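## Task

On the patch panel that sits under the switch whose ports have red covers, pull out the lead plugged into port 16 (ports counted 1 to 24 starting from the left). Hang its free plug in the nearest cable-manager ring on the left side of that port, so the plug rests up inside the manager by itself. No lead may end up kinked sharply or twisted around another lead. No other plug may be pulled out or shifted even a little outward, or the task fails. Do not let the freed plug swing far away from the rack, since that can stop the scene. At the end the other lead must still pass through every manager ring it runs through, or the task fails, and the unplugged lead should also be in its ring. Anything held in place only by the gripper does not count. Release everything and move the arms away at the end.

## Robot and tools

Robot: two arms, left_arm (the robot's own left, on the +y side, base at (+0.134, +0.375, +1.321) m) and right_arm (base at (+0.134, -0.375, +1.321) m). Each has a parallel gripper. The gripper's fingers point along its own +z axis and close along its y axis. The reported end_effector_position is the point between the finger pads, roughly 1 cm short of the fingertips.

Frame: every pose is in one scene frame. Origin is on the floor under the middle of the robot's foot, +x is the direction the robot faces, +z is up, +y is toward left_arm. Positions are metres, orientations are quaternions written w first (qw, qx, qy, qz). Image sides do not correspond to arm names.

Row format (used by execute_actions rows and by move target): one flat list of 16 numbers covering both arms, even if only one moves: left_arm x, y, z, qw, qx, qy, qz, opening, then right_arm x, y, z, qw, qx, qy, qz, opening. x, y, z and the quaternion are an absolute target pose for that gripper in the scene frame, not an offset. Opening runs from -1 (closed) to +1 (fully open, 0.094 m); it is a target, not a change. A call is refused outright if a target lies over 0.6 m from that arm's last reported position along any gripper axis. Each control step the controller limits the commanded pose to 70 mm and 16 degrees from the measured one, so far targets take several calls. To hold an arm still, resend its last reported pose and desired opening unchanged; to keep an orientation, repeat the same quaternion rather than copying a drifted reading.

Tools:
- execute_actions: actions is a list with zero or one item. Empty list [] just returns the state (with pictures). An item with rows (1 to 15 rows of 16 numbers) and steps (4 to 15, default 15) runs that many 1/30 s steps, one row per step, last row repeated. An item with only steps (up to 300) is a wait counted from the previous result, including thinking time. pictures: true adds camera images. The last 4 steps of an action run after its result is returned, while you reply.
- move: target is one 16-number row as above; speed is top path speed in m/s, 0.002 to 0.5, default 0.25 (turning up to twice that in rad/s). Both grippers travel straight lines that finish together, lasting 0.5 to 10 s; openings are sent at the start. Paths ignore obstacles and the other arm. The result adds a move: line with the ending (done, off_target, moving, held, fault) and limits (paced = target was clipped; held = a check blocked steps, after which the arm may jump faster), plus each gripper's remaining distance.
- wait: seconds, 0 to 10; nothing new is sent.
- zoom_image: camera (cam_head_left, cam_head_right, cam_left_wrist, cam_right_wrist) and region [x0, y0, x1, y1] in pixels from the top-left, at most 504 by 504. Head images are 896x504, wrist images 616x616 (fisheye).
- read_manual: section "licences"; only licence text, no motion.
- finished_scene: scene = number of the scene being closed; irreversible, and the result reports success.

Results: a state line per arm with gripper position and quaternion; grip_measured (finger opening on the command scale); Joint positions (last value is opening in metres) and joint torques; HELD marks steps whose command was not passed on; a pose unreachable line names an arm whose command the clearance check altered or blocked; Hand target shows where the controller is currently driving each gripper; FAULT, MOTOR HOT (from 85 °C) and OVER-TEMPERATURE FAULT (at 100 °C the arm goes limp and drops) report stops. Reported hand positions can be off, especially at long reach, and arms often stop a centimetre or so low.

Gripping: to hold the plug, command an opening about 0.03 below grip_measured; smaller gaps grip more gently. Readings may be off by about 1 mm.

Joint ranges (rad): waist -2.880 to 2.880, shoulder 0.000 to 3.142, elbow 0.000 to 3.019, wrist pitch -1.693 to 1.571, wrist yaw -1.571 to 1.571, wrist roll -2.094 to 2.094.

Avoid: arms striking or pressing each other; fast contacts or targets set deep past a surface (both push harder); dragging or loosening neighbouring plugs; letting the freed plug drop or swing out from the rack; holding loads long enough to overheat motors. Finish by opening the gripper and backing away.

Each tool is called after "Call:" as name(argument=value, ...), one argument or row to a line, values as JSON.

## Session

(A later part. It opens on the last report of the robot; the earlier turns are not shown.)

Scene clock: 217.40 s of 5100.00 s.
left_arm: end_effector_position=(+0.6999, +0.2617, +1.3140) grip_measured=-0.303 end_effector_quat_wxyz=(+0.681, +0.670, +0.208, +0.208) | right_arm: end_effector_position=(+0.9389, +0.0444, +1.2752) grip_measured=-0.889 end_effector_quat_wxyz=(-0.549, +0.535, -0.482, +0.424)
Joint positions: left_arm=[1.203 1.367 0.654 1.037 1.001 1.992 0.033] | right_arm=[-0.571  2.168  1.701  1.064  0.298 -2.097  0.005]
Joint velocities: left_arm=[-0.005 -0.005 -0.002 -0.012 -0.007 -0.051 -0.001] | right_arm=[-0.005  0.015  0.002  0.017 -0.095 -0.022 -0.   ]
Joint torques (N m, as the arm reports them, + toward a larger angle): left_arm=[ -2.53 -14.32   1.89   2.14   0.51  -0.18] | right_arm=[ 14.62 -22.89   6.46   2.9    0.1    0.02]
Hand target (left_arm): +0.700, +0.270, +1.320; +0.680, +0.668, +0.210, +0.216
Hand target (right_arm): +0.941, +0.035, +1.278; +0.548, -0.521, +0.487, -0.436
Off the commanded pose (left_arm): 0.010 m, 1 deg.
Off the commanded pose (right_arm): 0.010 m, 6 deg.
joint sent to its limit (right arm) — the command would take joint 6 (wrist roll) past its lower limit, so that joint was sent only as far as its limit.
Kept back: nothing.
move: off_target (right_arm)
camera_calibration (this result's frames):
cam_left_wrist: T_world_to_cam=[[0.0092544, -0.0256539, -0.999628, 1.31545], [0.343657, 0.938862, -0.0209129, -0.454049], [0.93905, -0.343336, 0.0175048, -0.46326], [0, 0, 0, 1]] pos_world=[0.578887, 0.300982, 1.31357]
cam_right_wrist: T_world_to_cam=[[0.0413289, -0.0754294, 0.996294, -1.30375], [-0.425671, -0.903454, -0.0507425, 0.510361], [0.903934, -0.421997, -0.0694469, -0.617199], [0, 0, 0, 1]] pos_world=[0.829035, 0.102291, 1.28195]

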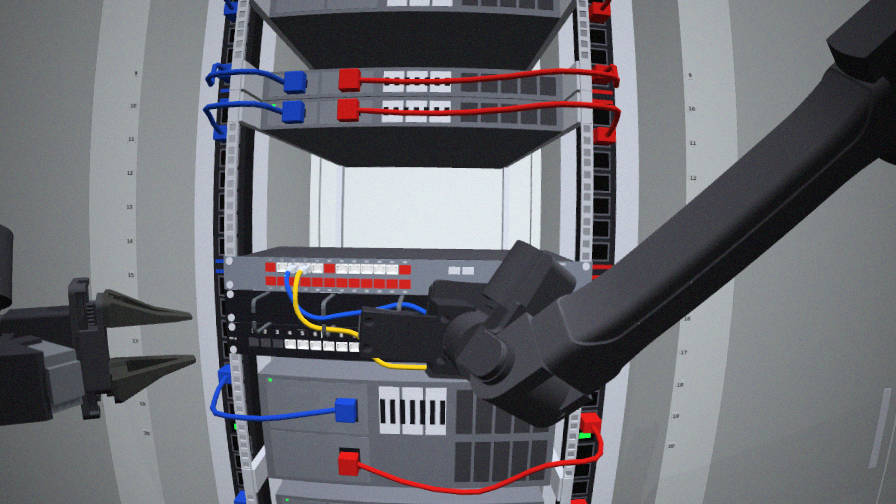

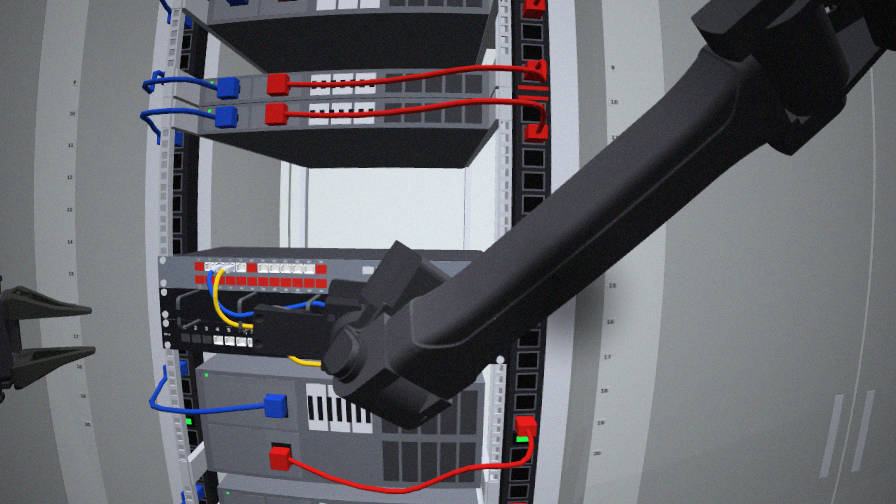

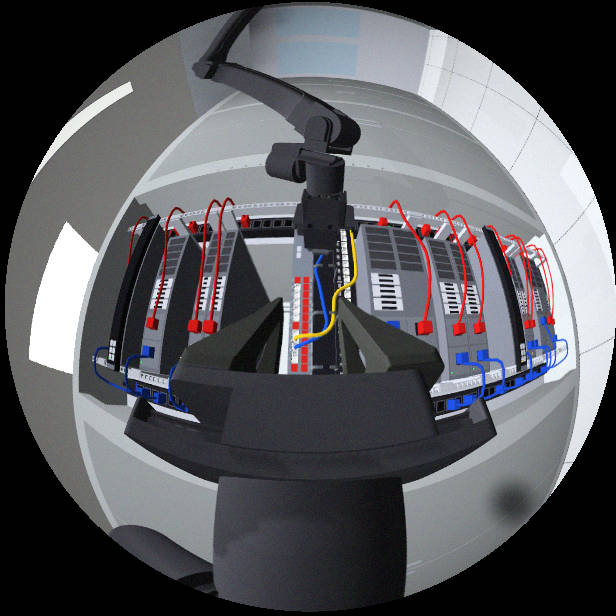

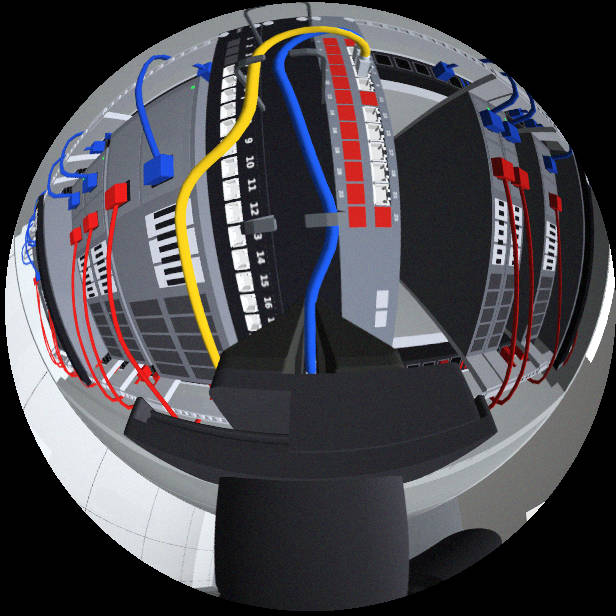

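Worked. Lower, release.

Call:
move(
  target=[0.70,0.27,1.32,0.68,0.668,0.21,0.216,-0.3,0.945,0.04,1.252,0.53,-0.53,0.468,-0.468,-0.9],
  speed=0.03,
)

Call:
move(
  target=[0.70,0.27,1.32,0.68,0.668,0.21,0.216,-0.3,0.945,0.04,1.252,0.53,-0.53,0.468,-0.468,-0.65],
  speed=0.03,
)

Call:
move(
  target=[0.70,0.27,1.32,0.68,0.668,0.21,0.216,-0.3,0.885,0.04,1.272,0.54,-0.54,0.455,-0.455,-0.65],
  speed=0.04,
)

Call:
move(
  target=[0.70,0.27,1.32,0.68,0.668,0.21,0.216,-0.3,0.78,-0.1,1.29,0.62,-0.62,0.34,-0.34,-0.65],
  speed=0.15,
)

Call:
zoom_image(
  camera="cam_head_left",
  region=[260,250,540,380],
)

Scene clock: 219.57 s of 5100.00 s.
left_arm: end_effector_position=(+0.6999, +0.2617, +1.3140) grip_measured=-0.303 end_effector_quat_wxyz=(+0.681, +0.670, +0.208, +0.208) | right_arm: end_effector_position=(+0.9291, +0.0542, +1.2560) grip_measured=-0.889 end_effector_quat_wxyz=(-0.549, +0.538, -0.481, +0.421)
Joint positions: left_arm=[1.203 1.367 0.654 1.037 1.001 1.992 0.033] | right_arm=[-0.571  2.208  1.711  1.087  0.295 -2.097  0.005]
Joint velocities: left_arm=[ 0.005 -0.015 -0.002  0.002  0.007 -0.066  0.   ] | right_arm=[-0.015  0.015  0.002 -0.007 -0.007  0.051  0.   ]
Joint torques (N m, as the arm reports them, + toward a larger angle): left_arm=[ -2.56 -14.32   1.92   2.12   0.51  -0.18] | right_arm=[ 13.17 -20.93  10.12   2.47  -0.3    0.05]
Hand target (left_arm): +0.700, +0.270, +1.320; +0.680, +0.668, +0.210, +0.216
Hand target (right_arm): +0.944, +0.039, +1.252; +0.546, -0.523, +0.485, -0.440
Off the commanded pose (left_arm): 0.010 m, 1 deg.
Off the commanded pose (right_arm): 0.022 m, 6 deg.
joint sent to its limit (right arm) — the command would take joint 6 (wrist roll) past its lower limit, so that joint was sent only as far as its limit.
Kept back: nothing.
move: off_target (right_arm)
camera_calibration (this result's frames):
cam_left_wrist: T_world_to_cam=[[0.0092544, -0.0256539, -0.999628, 1.31545], [0.343657, 0.938862, -0.0209129, -0.454049], [0.93905, -0.343336, 0.0175048, -0.46326], [0, 0, 0, 1]] pos_world=[0.578887, 0.300982, 1.31357]
cam_right_wrist: T_world_to_cam=[[0.0454847, -0.0724724, 0.996333, -1.28758], [-0.419475, -0.90656, -0.0467925, 0.503496], [0.906627, -0.415808, -0.0716349, -0.605578], [0, 0, 0, 1]] pos_world=[0.818802, 0.111331, 1.26304]

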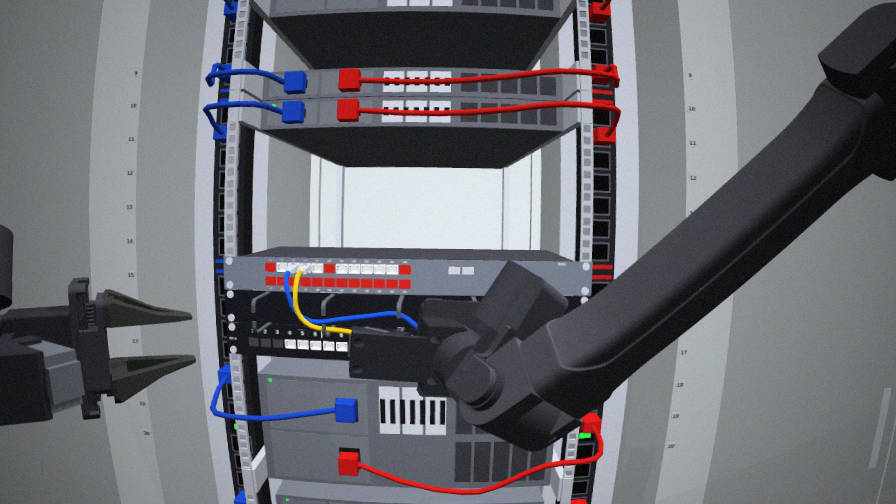

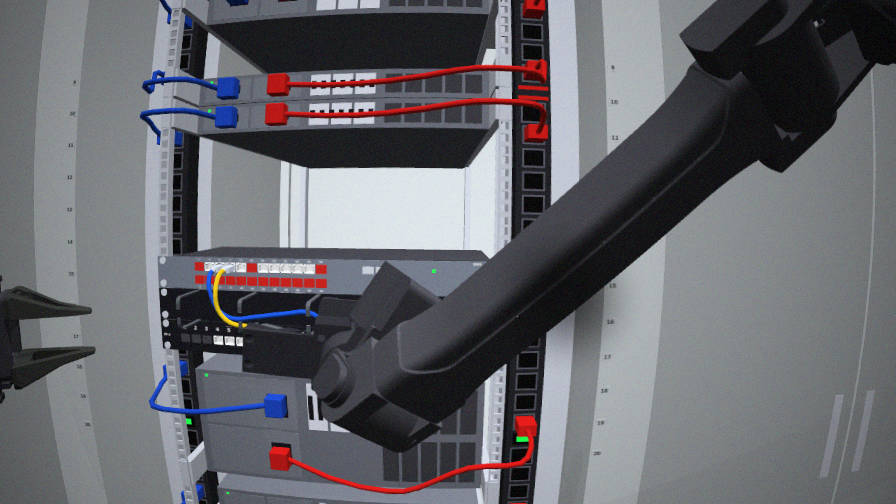

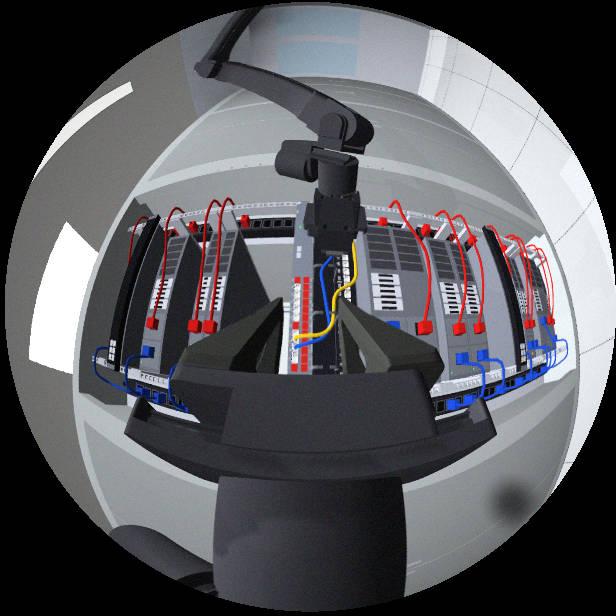

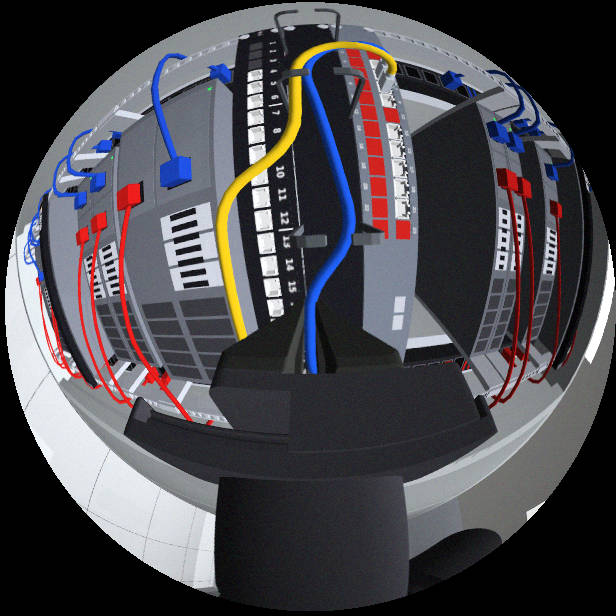

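Scene clock: 221.60 s of 5100.00 s.
left_arm: end_effector_position=(+0.6999, +0.2617, +1.3140) grip_measured=-0.303 end_effector_quat_wxyz=(+0.681, +0.670, +0.208, +0.208) | right_arm: end_effector_position=(+0.9311, +0.0501, +1.2531) grip_measured=-0.651 end_effector_quat_wxyz=(-0.547, +0.539, -0.482, +0.423)
Joint positions: left_arm=[1.203 1.367 0.654 1.037 1.001 1.992 0.033] | right_arm=[-0.578  2.208  1.711  1.087  0.295 -2.097  0.016]
Joint velocities: left_arm=[-0.005  0.005  0.017  0.002  0.051  0.022 -0.   ] | right_arm=[ 0.005  0.005  0.012  0.007 -0.007 -0.007  0.001]
Joint torques (N m, as the arm reports them, + toward a larger angle): left_arm=[ -2.58 -14.27   1.87   2.14   0.52  -0.19] | right_arm=[ 13.03 -20.68  10.46   2.14  -0.27   0.05]
Hand target (left_arm): +0.700, +0.270, +1.320; +0.680, +0.668, +0.210, +0.216
Hand target (right_arm): +0.944, +0.039, +1.252; +0.546, -0.523, +0.485, -0.440
Off the commanded pose (left_arm): 0.010 m, 1 deg.
Off the commanded pose (right_arm): 0.017 m, 6 deg.
joint sent to its limit (right arm) — the command would take joint 6 (wrist roll) past its lower limit, so that joint was sent only as far as its limit.
Kept back: nothing.
move: off_target (right_arm)
camera_calibration (this result's frames):
cam_left_wrist: T_world_to_cam=[[0.0092544, -0.0256539, -0.999628, 1.31545], [0.343657, 0.938862, -0.0209129, -0.454049], [0.93905, -0.343336, 0.0175048, -0.46326], [0, 0, 0, 1]] pos_world=[0.578887, 0.300982, 1.31357]
cam_right_wrist: T_world_to_cam=[[0.0465987, -0.0687132, 0.996548, -1.28661], [-0.42397, -0.904676, -0.0425537, 0.499206], [0.904477, -0.420523, -0.071289, -0.607512], [0, 0, 0, 1]] pos_world=[0.821083, 0.10774, 1.2601]

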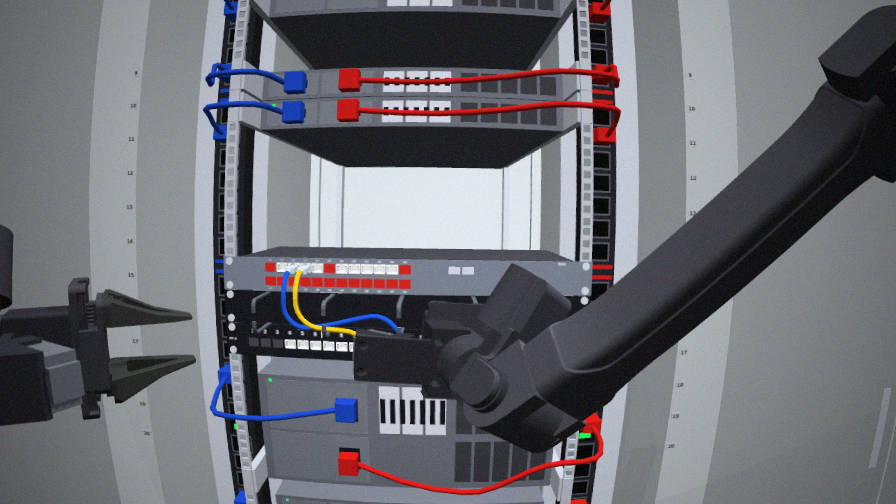

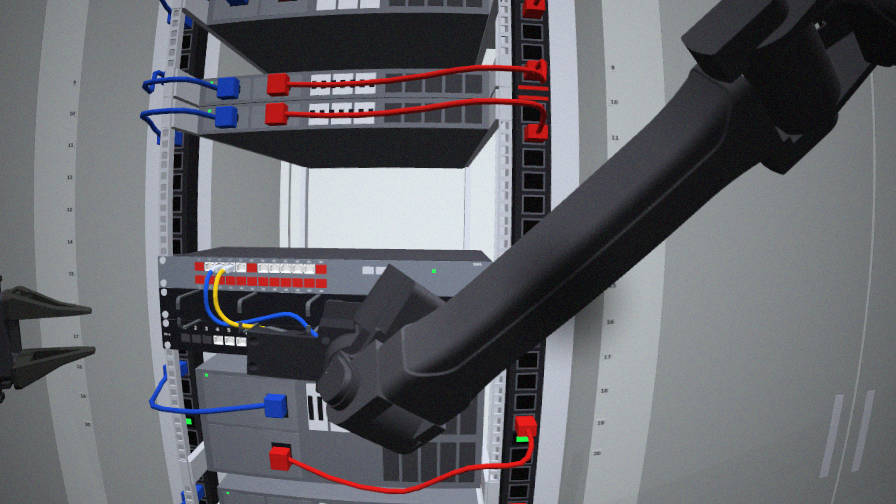

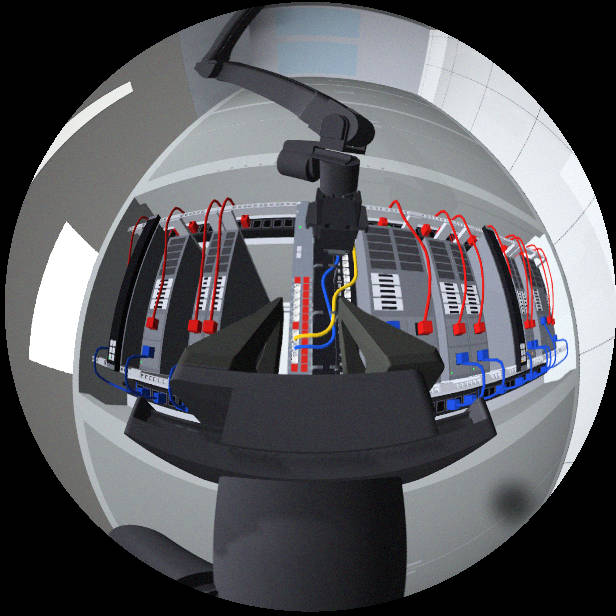

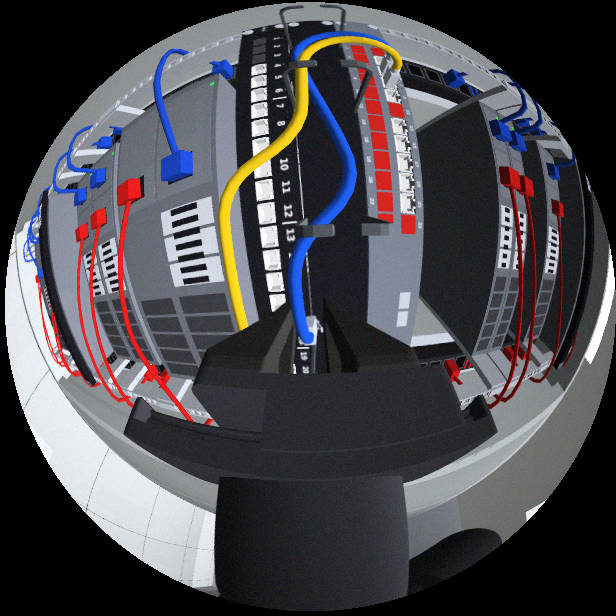

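Scene clock: 223.17 s of 5100.00 s.
left_arm: end_effector_position=(+0.6999, +0.2617, +1.3140) grip_measured=-0.303 end_effector_quat_wxyz=(+0.681, +0.670, +0.208, +0.208) | right_arm: end_effector_position=(+0.8854, +0.0396, +1.2533) grip_measured=-0.651 end_effector_quat_wxyz=(-0.550, +0.542, -0.479, +0.417)
Joint positions: left_arm=[1.203 1.367 0.654 1.037 1.001 1.992 0.033] | right_arm=[-0.564  2.152  1.534  1.198  0.295 -2.097  0.016]
Joint velocities: left_arm=[-0.005 -0.015  0.002 -0.002  0.007 -0.11  -0.   ] | right_arm=[ 0.005  0.005 -0.007  0.017  0.007  0.022  0.   ]
Joint torques (N m, as the arm reports them, + toward a larger angle): left_arm=[ -2.53 -14.32   1.89   2.13   0.51  -0.18] | right_arm=[ 15.03 -23.73   4.91   2.19  -0.57   0.05]
Hand target (left_arm): +0.700, +0.270, +1.320; +0.680, +0.668, +0.210, +0.216
Hand target (right_arm): +0.886, +0.040, +1.273; +0.561, -0.530, +0.476, -0.421
Off the commanded pose (left_arm): 0.010 m, 1 deg.
Off the commanded pose (right_arm): 0.019 m, 5 deg.
joint sent to its limit (right arm) — the command would take joint 6 (wrist roll) past its lower limit, so that joint was sent only as far as its limit.
Kept back: nothing.
move: off_target (right_arm)
camera_calibration (this result's frames):
cam_left_wrist: T_world_to_cam=[[0.0092544, -0.0256539, -0.999628, 1.31545], [0.343657, 0.938862, -0.0209129, -0.454049], [0.93905, -0.343336, 0.0175048, -0.46326], [0, 0, 0, 1]] pos_world=[0.578887, 0.300982, 1.31357]
cam_right_wrist: T_world_to_cam=[[0.0512173, -0.0726547, 0.996041, -1.28865], [-0.41013, -0.910898, -0.0453548, 0.46185], [0.910588, -0.406184, -0.0764517, -0.570086], [0, 0, 0, 1]] pos_world=[0.774534, 0.0955116, 1.26092]

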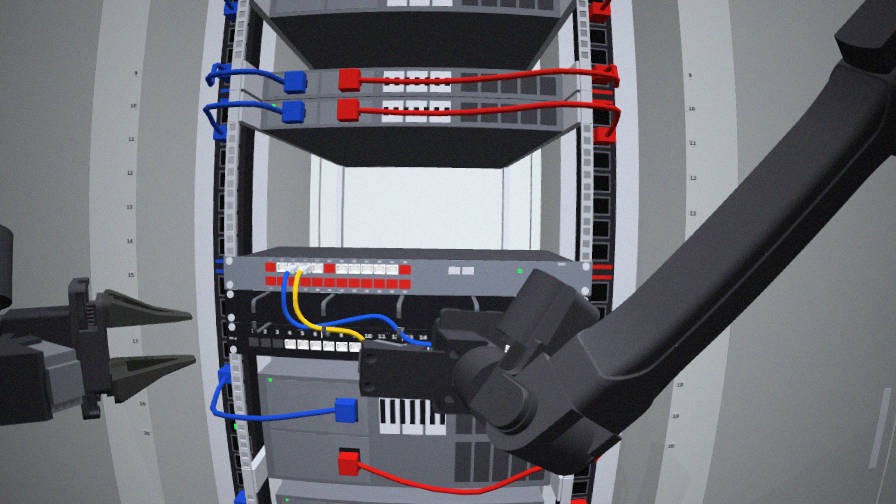

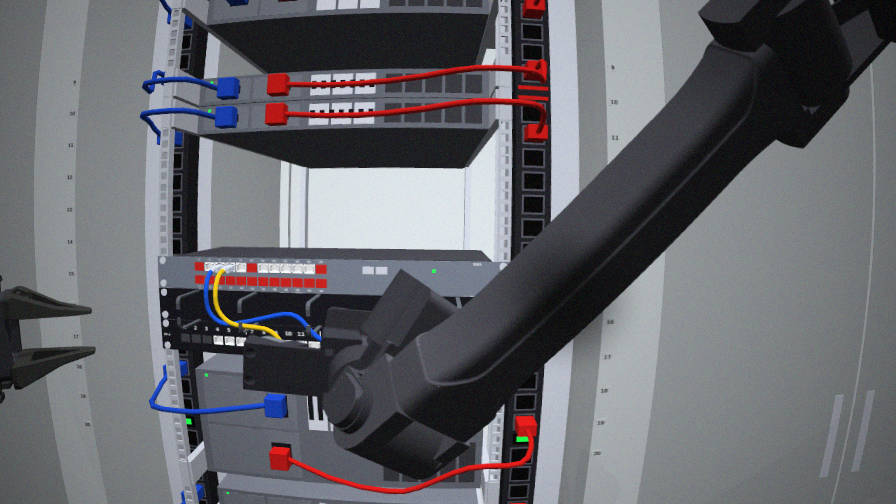

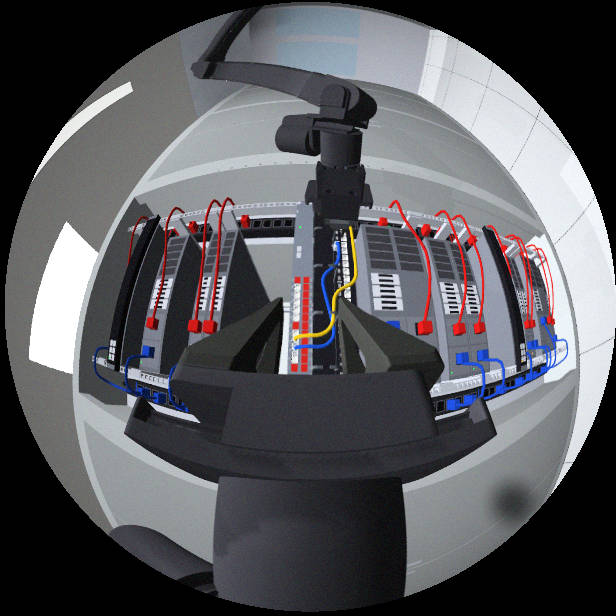

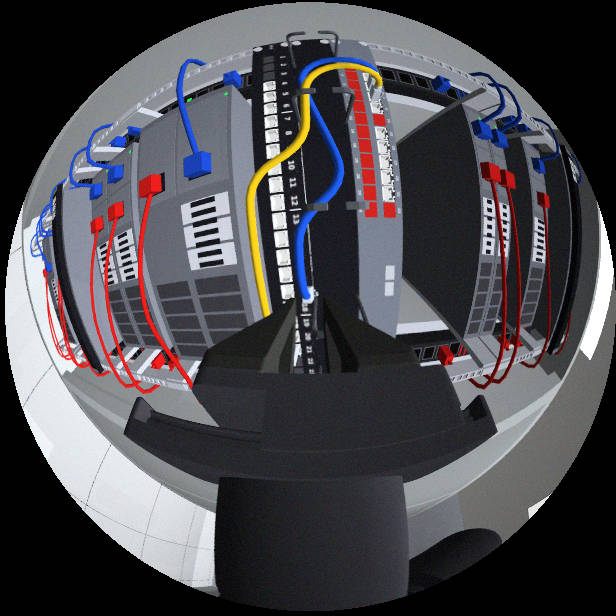

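Scene clock: 224.87 s of 5100.00 s.
left_arm: end_effector_position=(+0.6999, +0.2617, +1.3140) grip_measured=-0.303 end_effector_quat_wxyz=(+0.681, +0.670, +0.208, +0.208) | right_arm: end_effector_position=(+0.7800, -0.0955, +1.2902) grip_measured=-0.651 end_effector_quat_wxyz=(-0.618, +0.623, -0.340, +0.338)
Joint positions: left_arm=[1.203 1.367 0.654 1.037 1.001 1.992 0.033] | right_arm=[-0.753  1.725  0.907  1.229 -0.211 -2.085  0.016]
Joint velocities: left_arm=[-0.015 -0.005 -0.002 -0.012 -0.037 -0.037 -0.001] | right_arm=[ 0.005 -0.005  0.007  0.002  0.037  0.022 -0.   ]
Joint torques (N m, as the arm reports them, + toward a larger angle): left_arm=[ -2.58 -14.34   1.87   2.12   0.52  -0.18] | right_arm=[  8.29 -18.     2.92   1.82  -0.51   0.18]
Hand target (left_arm): +0.700, +0.270, +1.320; +0.680, +0.668, +0.210, +0.216
Hand target (right_arm): +0.780, -0.101, +1.293; +0.621, -0.618, +0.342, -0.339
Off the commanded pose (left_arm): 0.010 m, 1 deg.
Off the commanded pose (right_arm): 0.005 m, 0 deg.
Kept back: nothing.
move: done
camera_calibration (this result's frames):
cam_left_wrist: T_world_to_cam=[[0.0092544, -0.0256539, -0.999628, 1.31545], [0.343657, 0.938862, -0.0209129, -0.454049], [0.93905, -0.343336, 0.0175048, -0.46326], [0, 0, 0, 1]] pos_world=[0.578887, 0.300982, 1.31357]
cam_right_wrist: T_world_to_cam=[[0.000229062, -0.00653119, 0.999979, -1.28884], [-0.0453619, -0.998949, -0.00651407, -0.0457767], [0.998971, -0.0453594, -0.000525088, -0.658656], [0, 0, 0, 1]] pos_world=[0.656196, -0.0840225, 1.28817]

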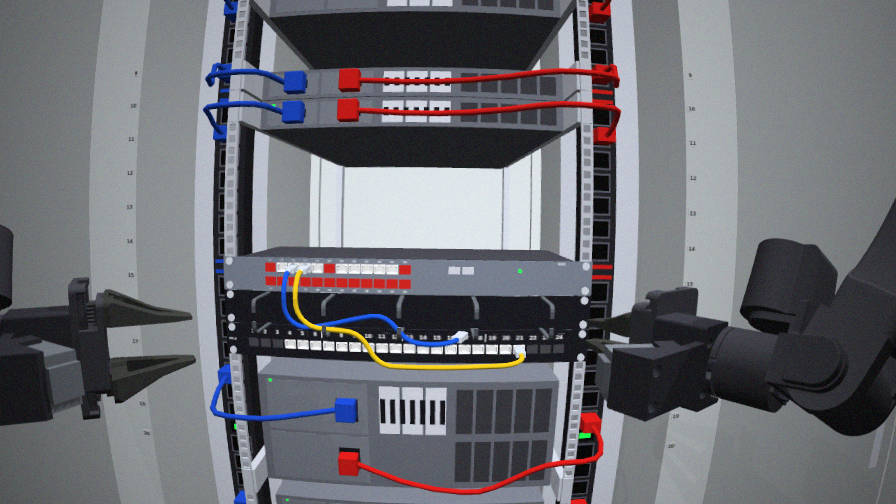

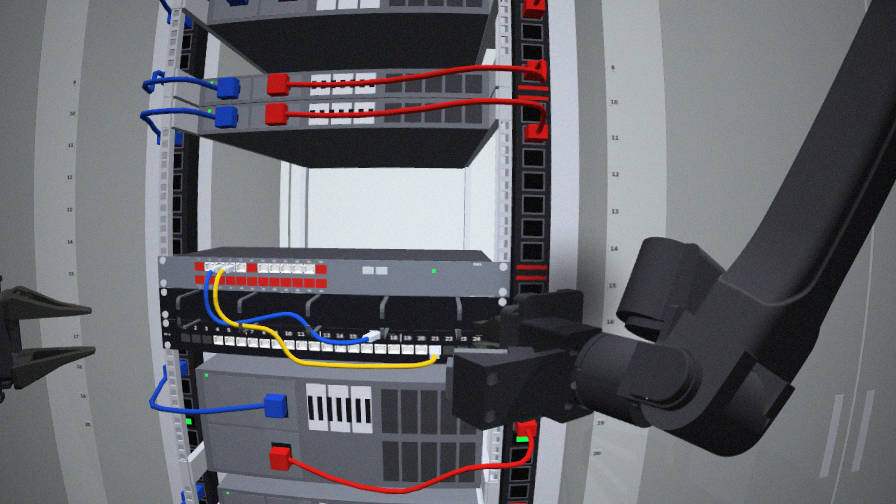

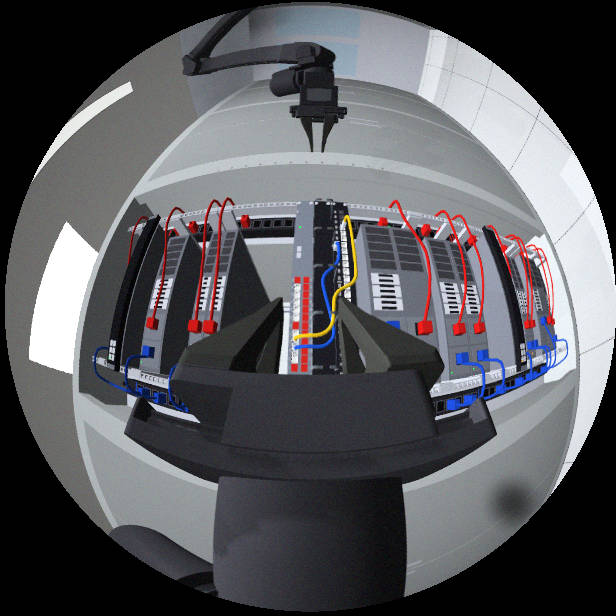

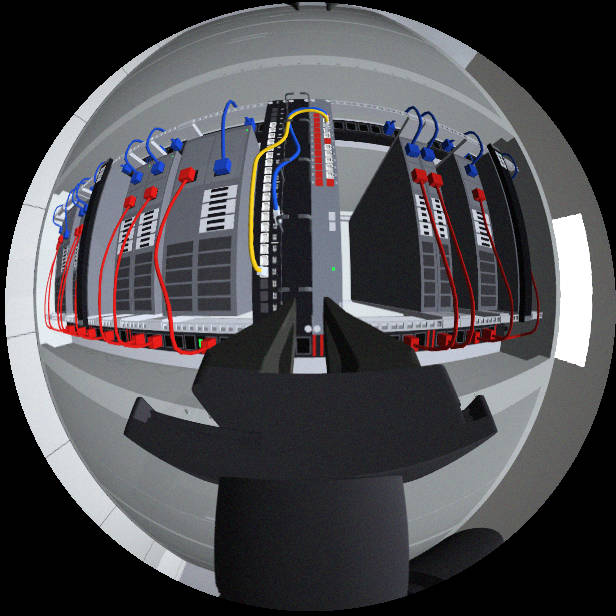

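Region (260, 250, 540, 380) of cam_head_left's 896x504 image, scaled by 1.800, with more detail than that image has; it fills the top 234 rows of this view, and the rest is white.

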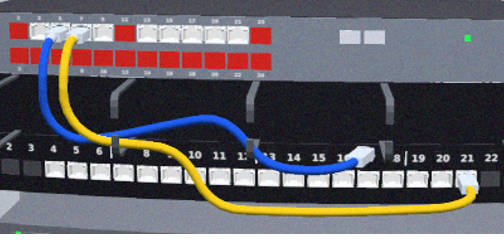

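Call:
move(
  target=[0.70,0.27,1.32,0.68,0.668,0.21,0.216,-0.3,0.90,0.055,1.252,0.56,-0.56,0.43,-0.43,-0.6],
  speed=0.12,
)

Call:
move(
  target=[0.70,0.27,1.32,0.68,0.668,0.21,0.216,-0.3,0.942,0.055,1.25,0.56,-0.56,0.43,-0.43,-0.6],
  speed=0.03,
)

Scene clock: 227.17 s of 5100.00 s.
left_arm: end_effector_position=(+0.6999, +0.2617, +1.3140) grip_measured=-0.303 end_effector_quat_wxyz=(+0.681, +0.670, +0.208, +0.208) | right_arm: end_effector_position=(+0.8951, +0.0454, +1.2455) grip_measured=-0.601 end_effector_quat_wxyz=(-0.574, +0.554, -0.447, +0.405)
Joint positions: left_arm=[1.203 1.367 0.654 1.037 1.001 1.992 0.033] | right_arm=[-0.591  2.168  1.566  1.161  0.186 -2.091  0.019]
Joint velocities: left_arm=[-0.005 -0.005  0.002 -0.012 -0.022  0.022  0.   ] | right_arm=[ 0.005 -0.015 -0.007 -0.002 -0.022 -0.037 -0.001]
Joint torques (N m, as the arm reports them, + toward a larger angle): left_arm=[ -2.54 -14.32   1.87   2.1    0.51  -0.19] | right_arm=[ 15.08 -20.24   9.19   0.76  -0.22  -0.04]
Hand target (left_arm): +0.700, +0.270, +1.320; +0.680, +0.668, +0.210, +0.216
Hand target (right_arm): +0.899, +0.055, +1.249; +0.575, -0.553, +0.444, -0.407
Off the commanded pose (left_arm): 0.010 m, 1 deg.
Off the commanded pose (right_arm): 0.013 m, 4 deg.
joint sent to its limit (right arm) — the command would take joint 6 (wrist roll) past its lower limit, so that joint was sent only as far as its limit.
Kept back: nothing.
move: off_target (right_arm)
camera_calibration (this result's frames):
cam_left_wrist: T_world_to_cam=[[0.0092544, -0.0256539, -0.999628, 1.31545], [0.343657, 0.938862, -0.0209129, -0.454049], [0.93905, -0.343336, 0.0175048, -0.46326], [0, 0, 0, 1]] pos_world=[0.578887, 0.300982, 1.31357]
cam_right_wrist: T_world_to_cam=[[0.0217039, -0.0669805, 0.997518, -1.25663], [-0.333357, -0.941139, -0.0559417, 0.416655], [0.942551, -0.331316, -0.0427548, -0.65114], [0, 0, 0, 1]] pos_world=[0.779901, 0.0922278, 1.24898]

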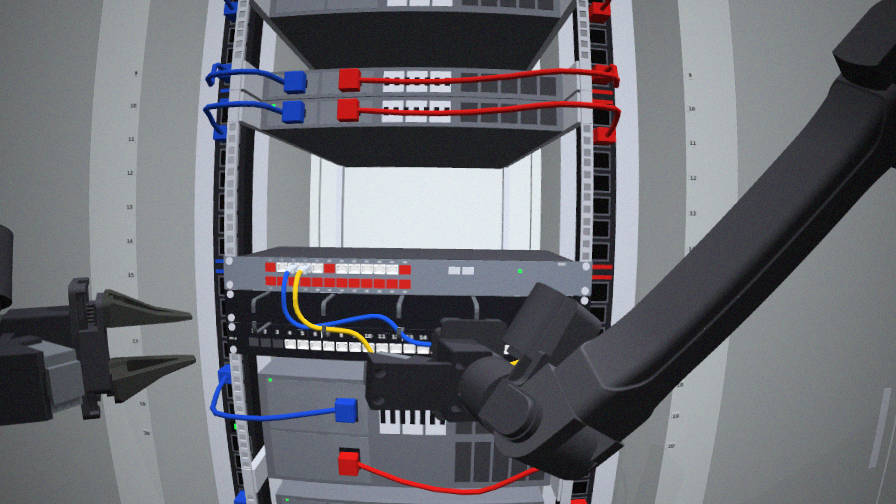

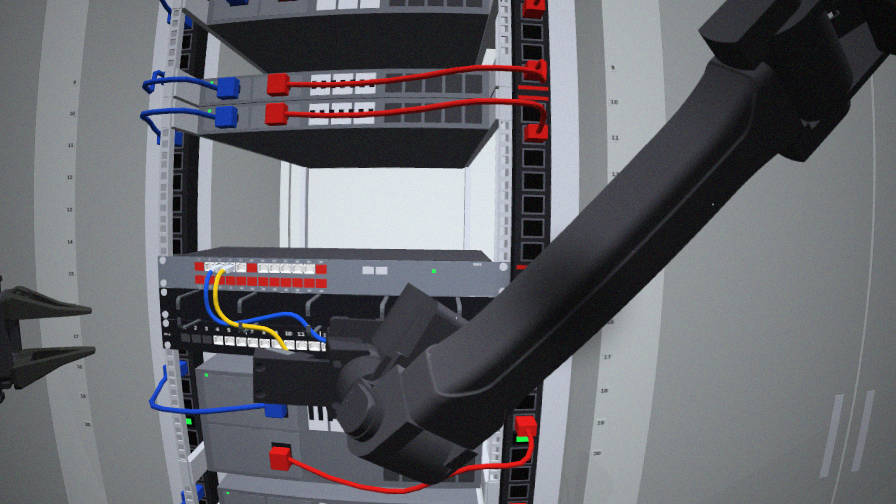

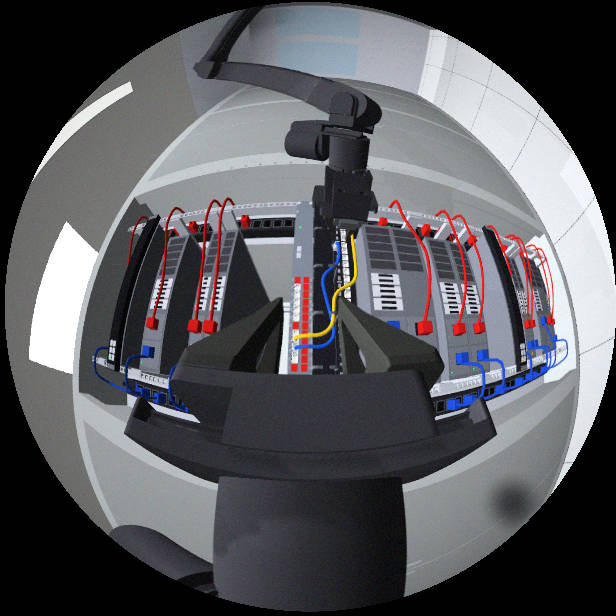

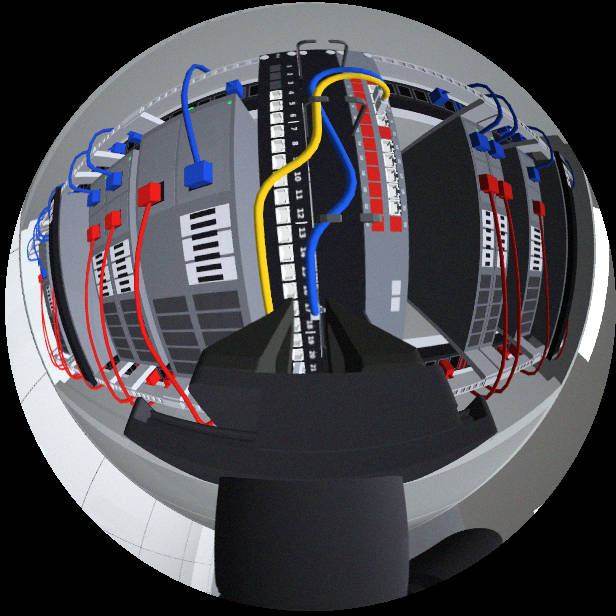

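Scene clock: 229.07 s of 5100.00 s.
left_arm: end_effector_position=(+0.6999, +0.2617, +1.3140) grip_measured=-0.303 end_effector_quat_wxyz=(+0.681, +0.670, +0.208, +0.208) | right_arm: end_effector_position=(+0.9320, +0.0571, +1.2581) grip_measured=-0.601 end_effector_quat_wxyz=(-0.577, +0.552, -0.445, +0.406)
Joint positions: left_arm=[1.203 1.367 0.654 1.037 1.001 1.992 0.033] | right_arm=[-0.591  2.194  1.699  1.058  0.181 -2.091  0.019]
Joint velocities: left_arm=[-0.005  0.005 -0.002 -0.012  0.037 -0.007  0.001] | right_arm=[-0.005  0.005  0.022  0.007  0.007  0.007 -0.001]
Joint torques (N m, as the arm reports them, + toward a larger angle): left_arm=[ -2.44 -14.36   1.91   2.13   0.52  -0.19] | right_arm=[ 13.61 -21.23  10.06   0.8   -0.59  -0.04]
Hand target (left_arm): +0.700, +0.270, +1.320; +0.680, +0.668, +0.210, +0.216
Hand target (right_arm): +0.941, +0.055, +1.249; +0.572, -0.554, +0.443, -0.413
Off the commanded pose (left_arm): 0.010 m, 1 deg.
Off the commanded pose (right_arm): 0.013 m, 4 deg.
joint sent to its limit (right arm) — the command would take joint 6 (wrist roll) past its lower limit, so that joint was sent only as far as its limit.
Kept back: nothing.
move: off_target (right_arm)
camera_calibration (this result's frames):
cam_left_wrist: T_world_to_cam=[[0.0092544, -0.0256539, -0.999628, 1.31545], [0.343657, 0.938862, -0.0209129, -0.454049], [0.93905, -0.343336, 0.0175048, -0.46326], [0, 0, 0, 1]] pos_world=[0.578887, 0.300982, 1.31357]
cam_right_wrist: T_world_to_cam=[[0.0148336, -0.0696475, 0.997461, -1.26256], [-0.331994, -0.941321, -0.0607902, 0.445453], [0.943165, -0.33025, -0.0370857, -0.689279], [0, 0, 0, 1]] pos_world=[0.816719, 0.103746, 1.26087]

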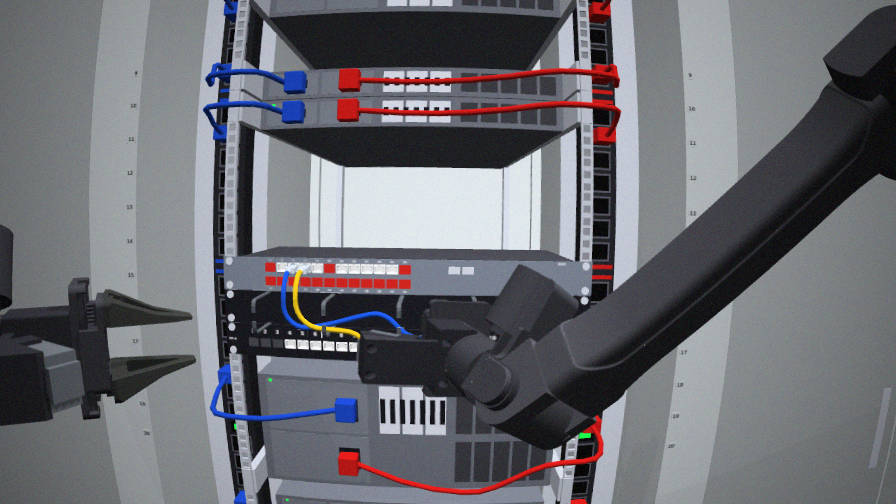

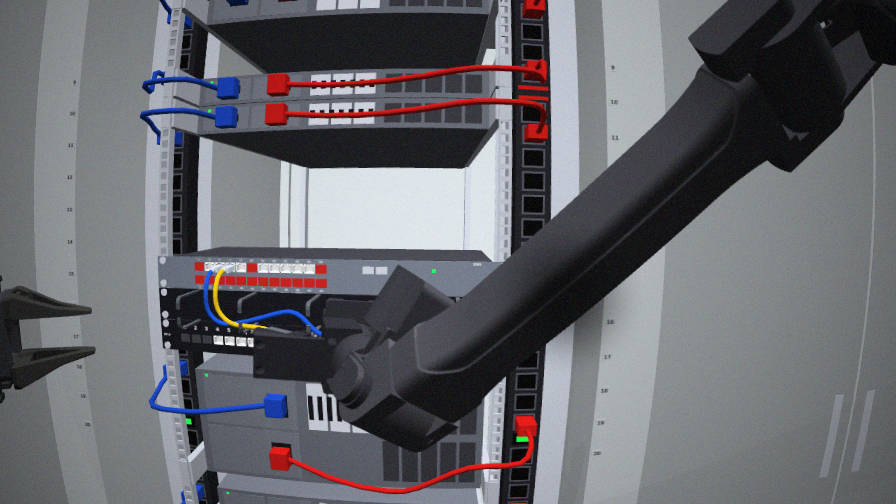

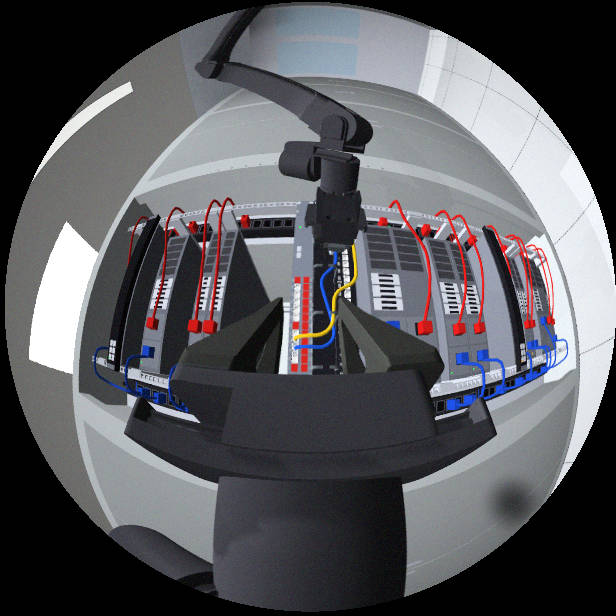

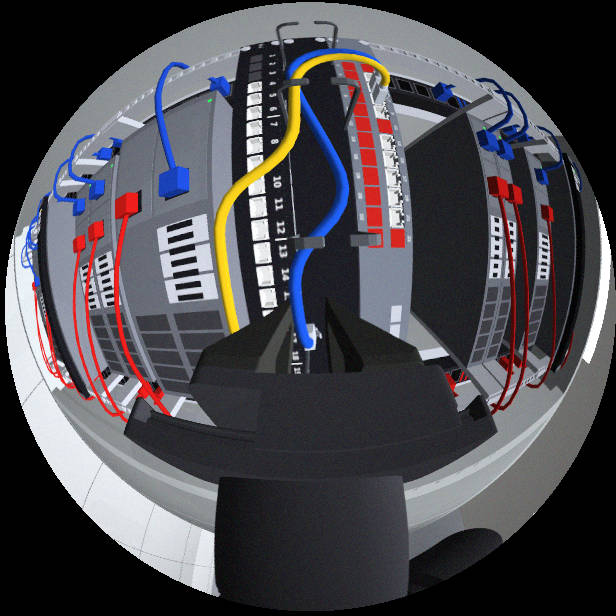

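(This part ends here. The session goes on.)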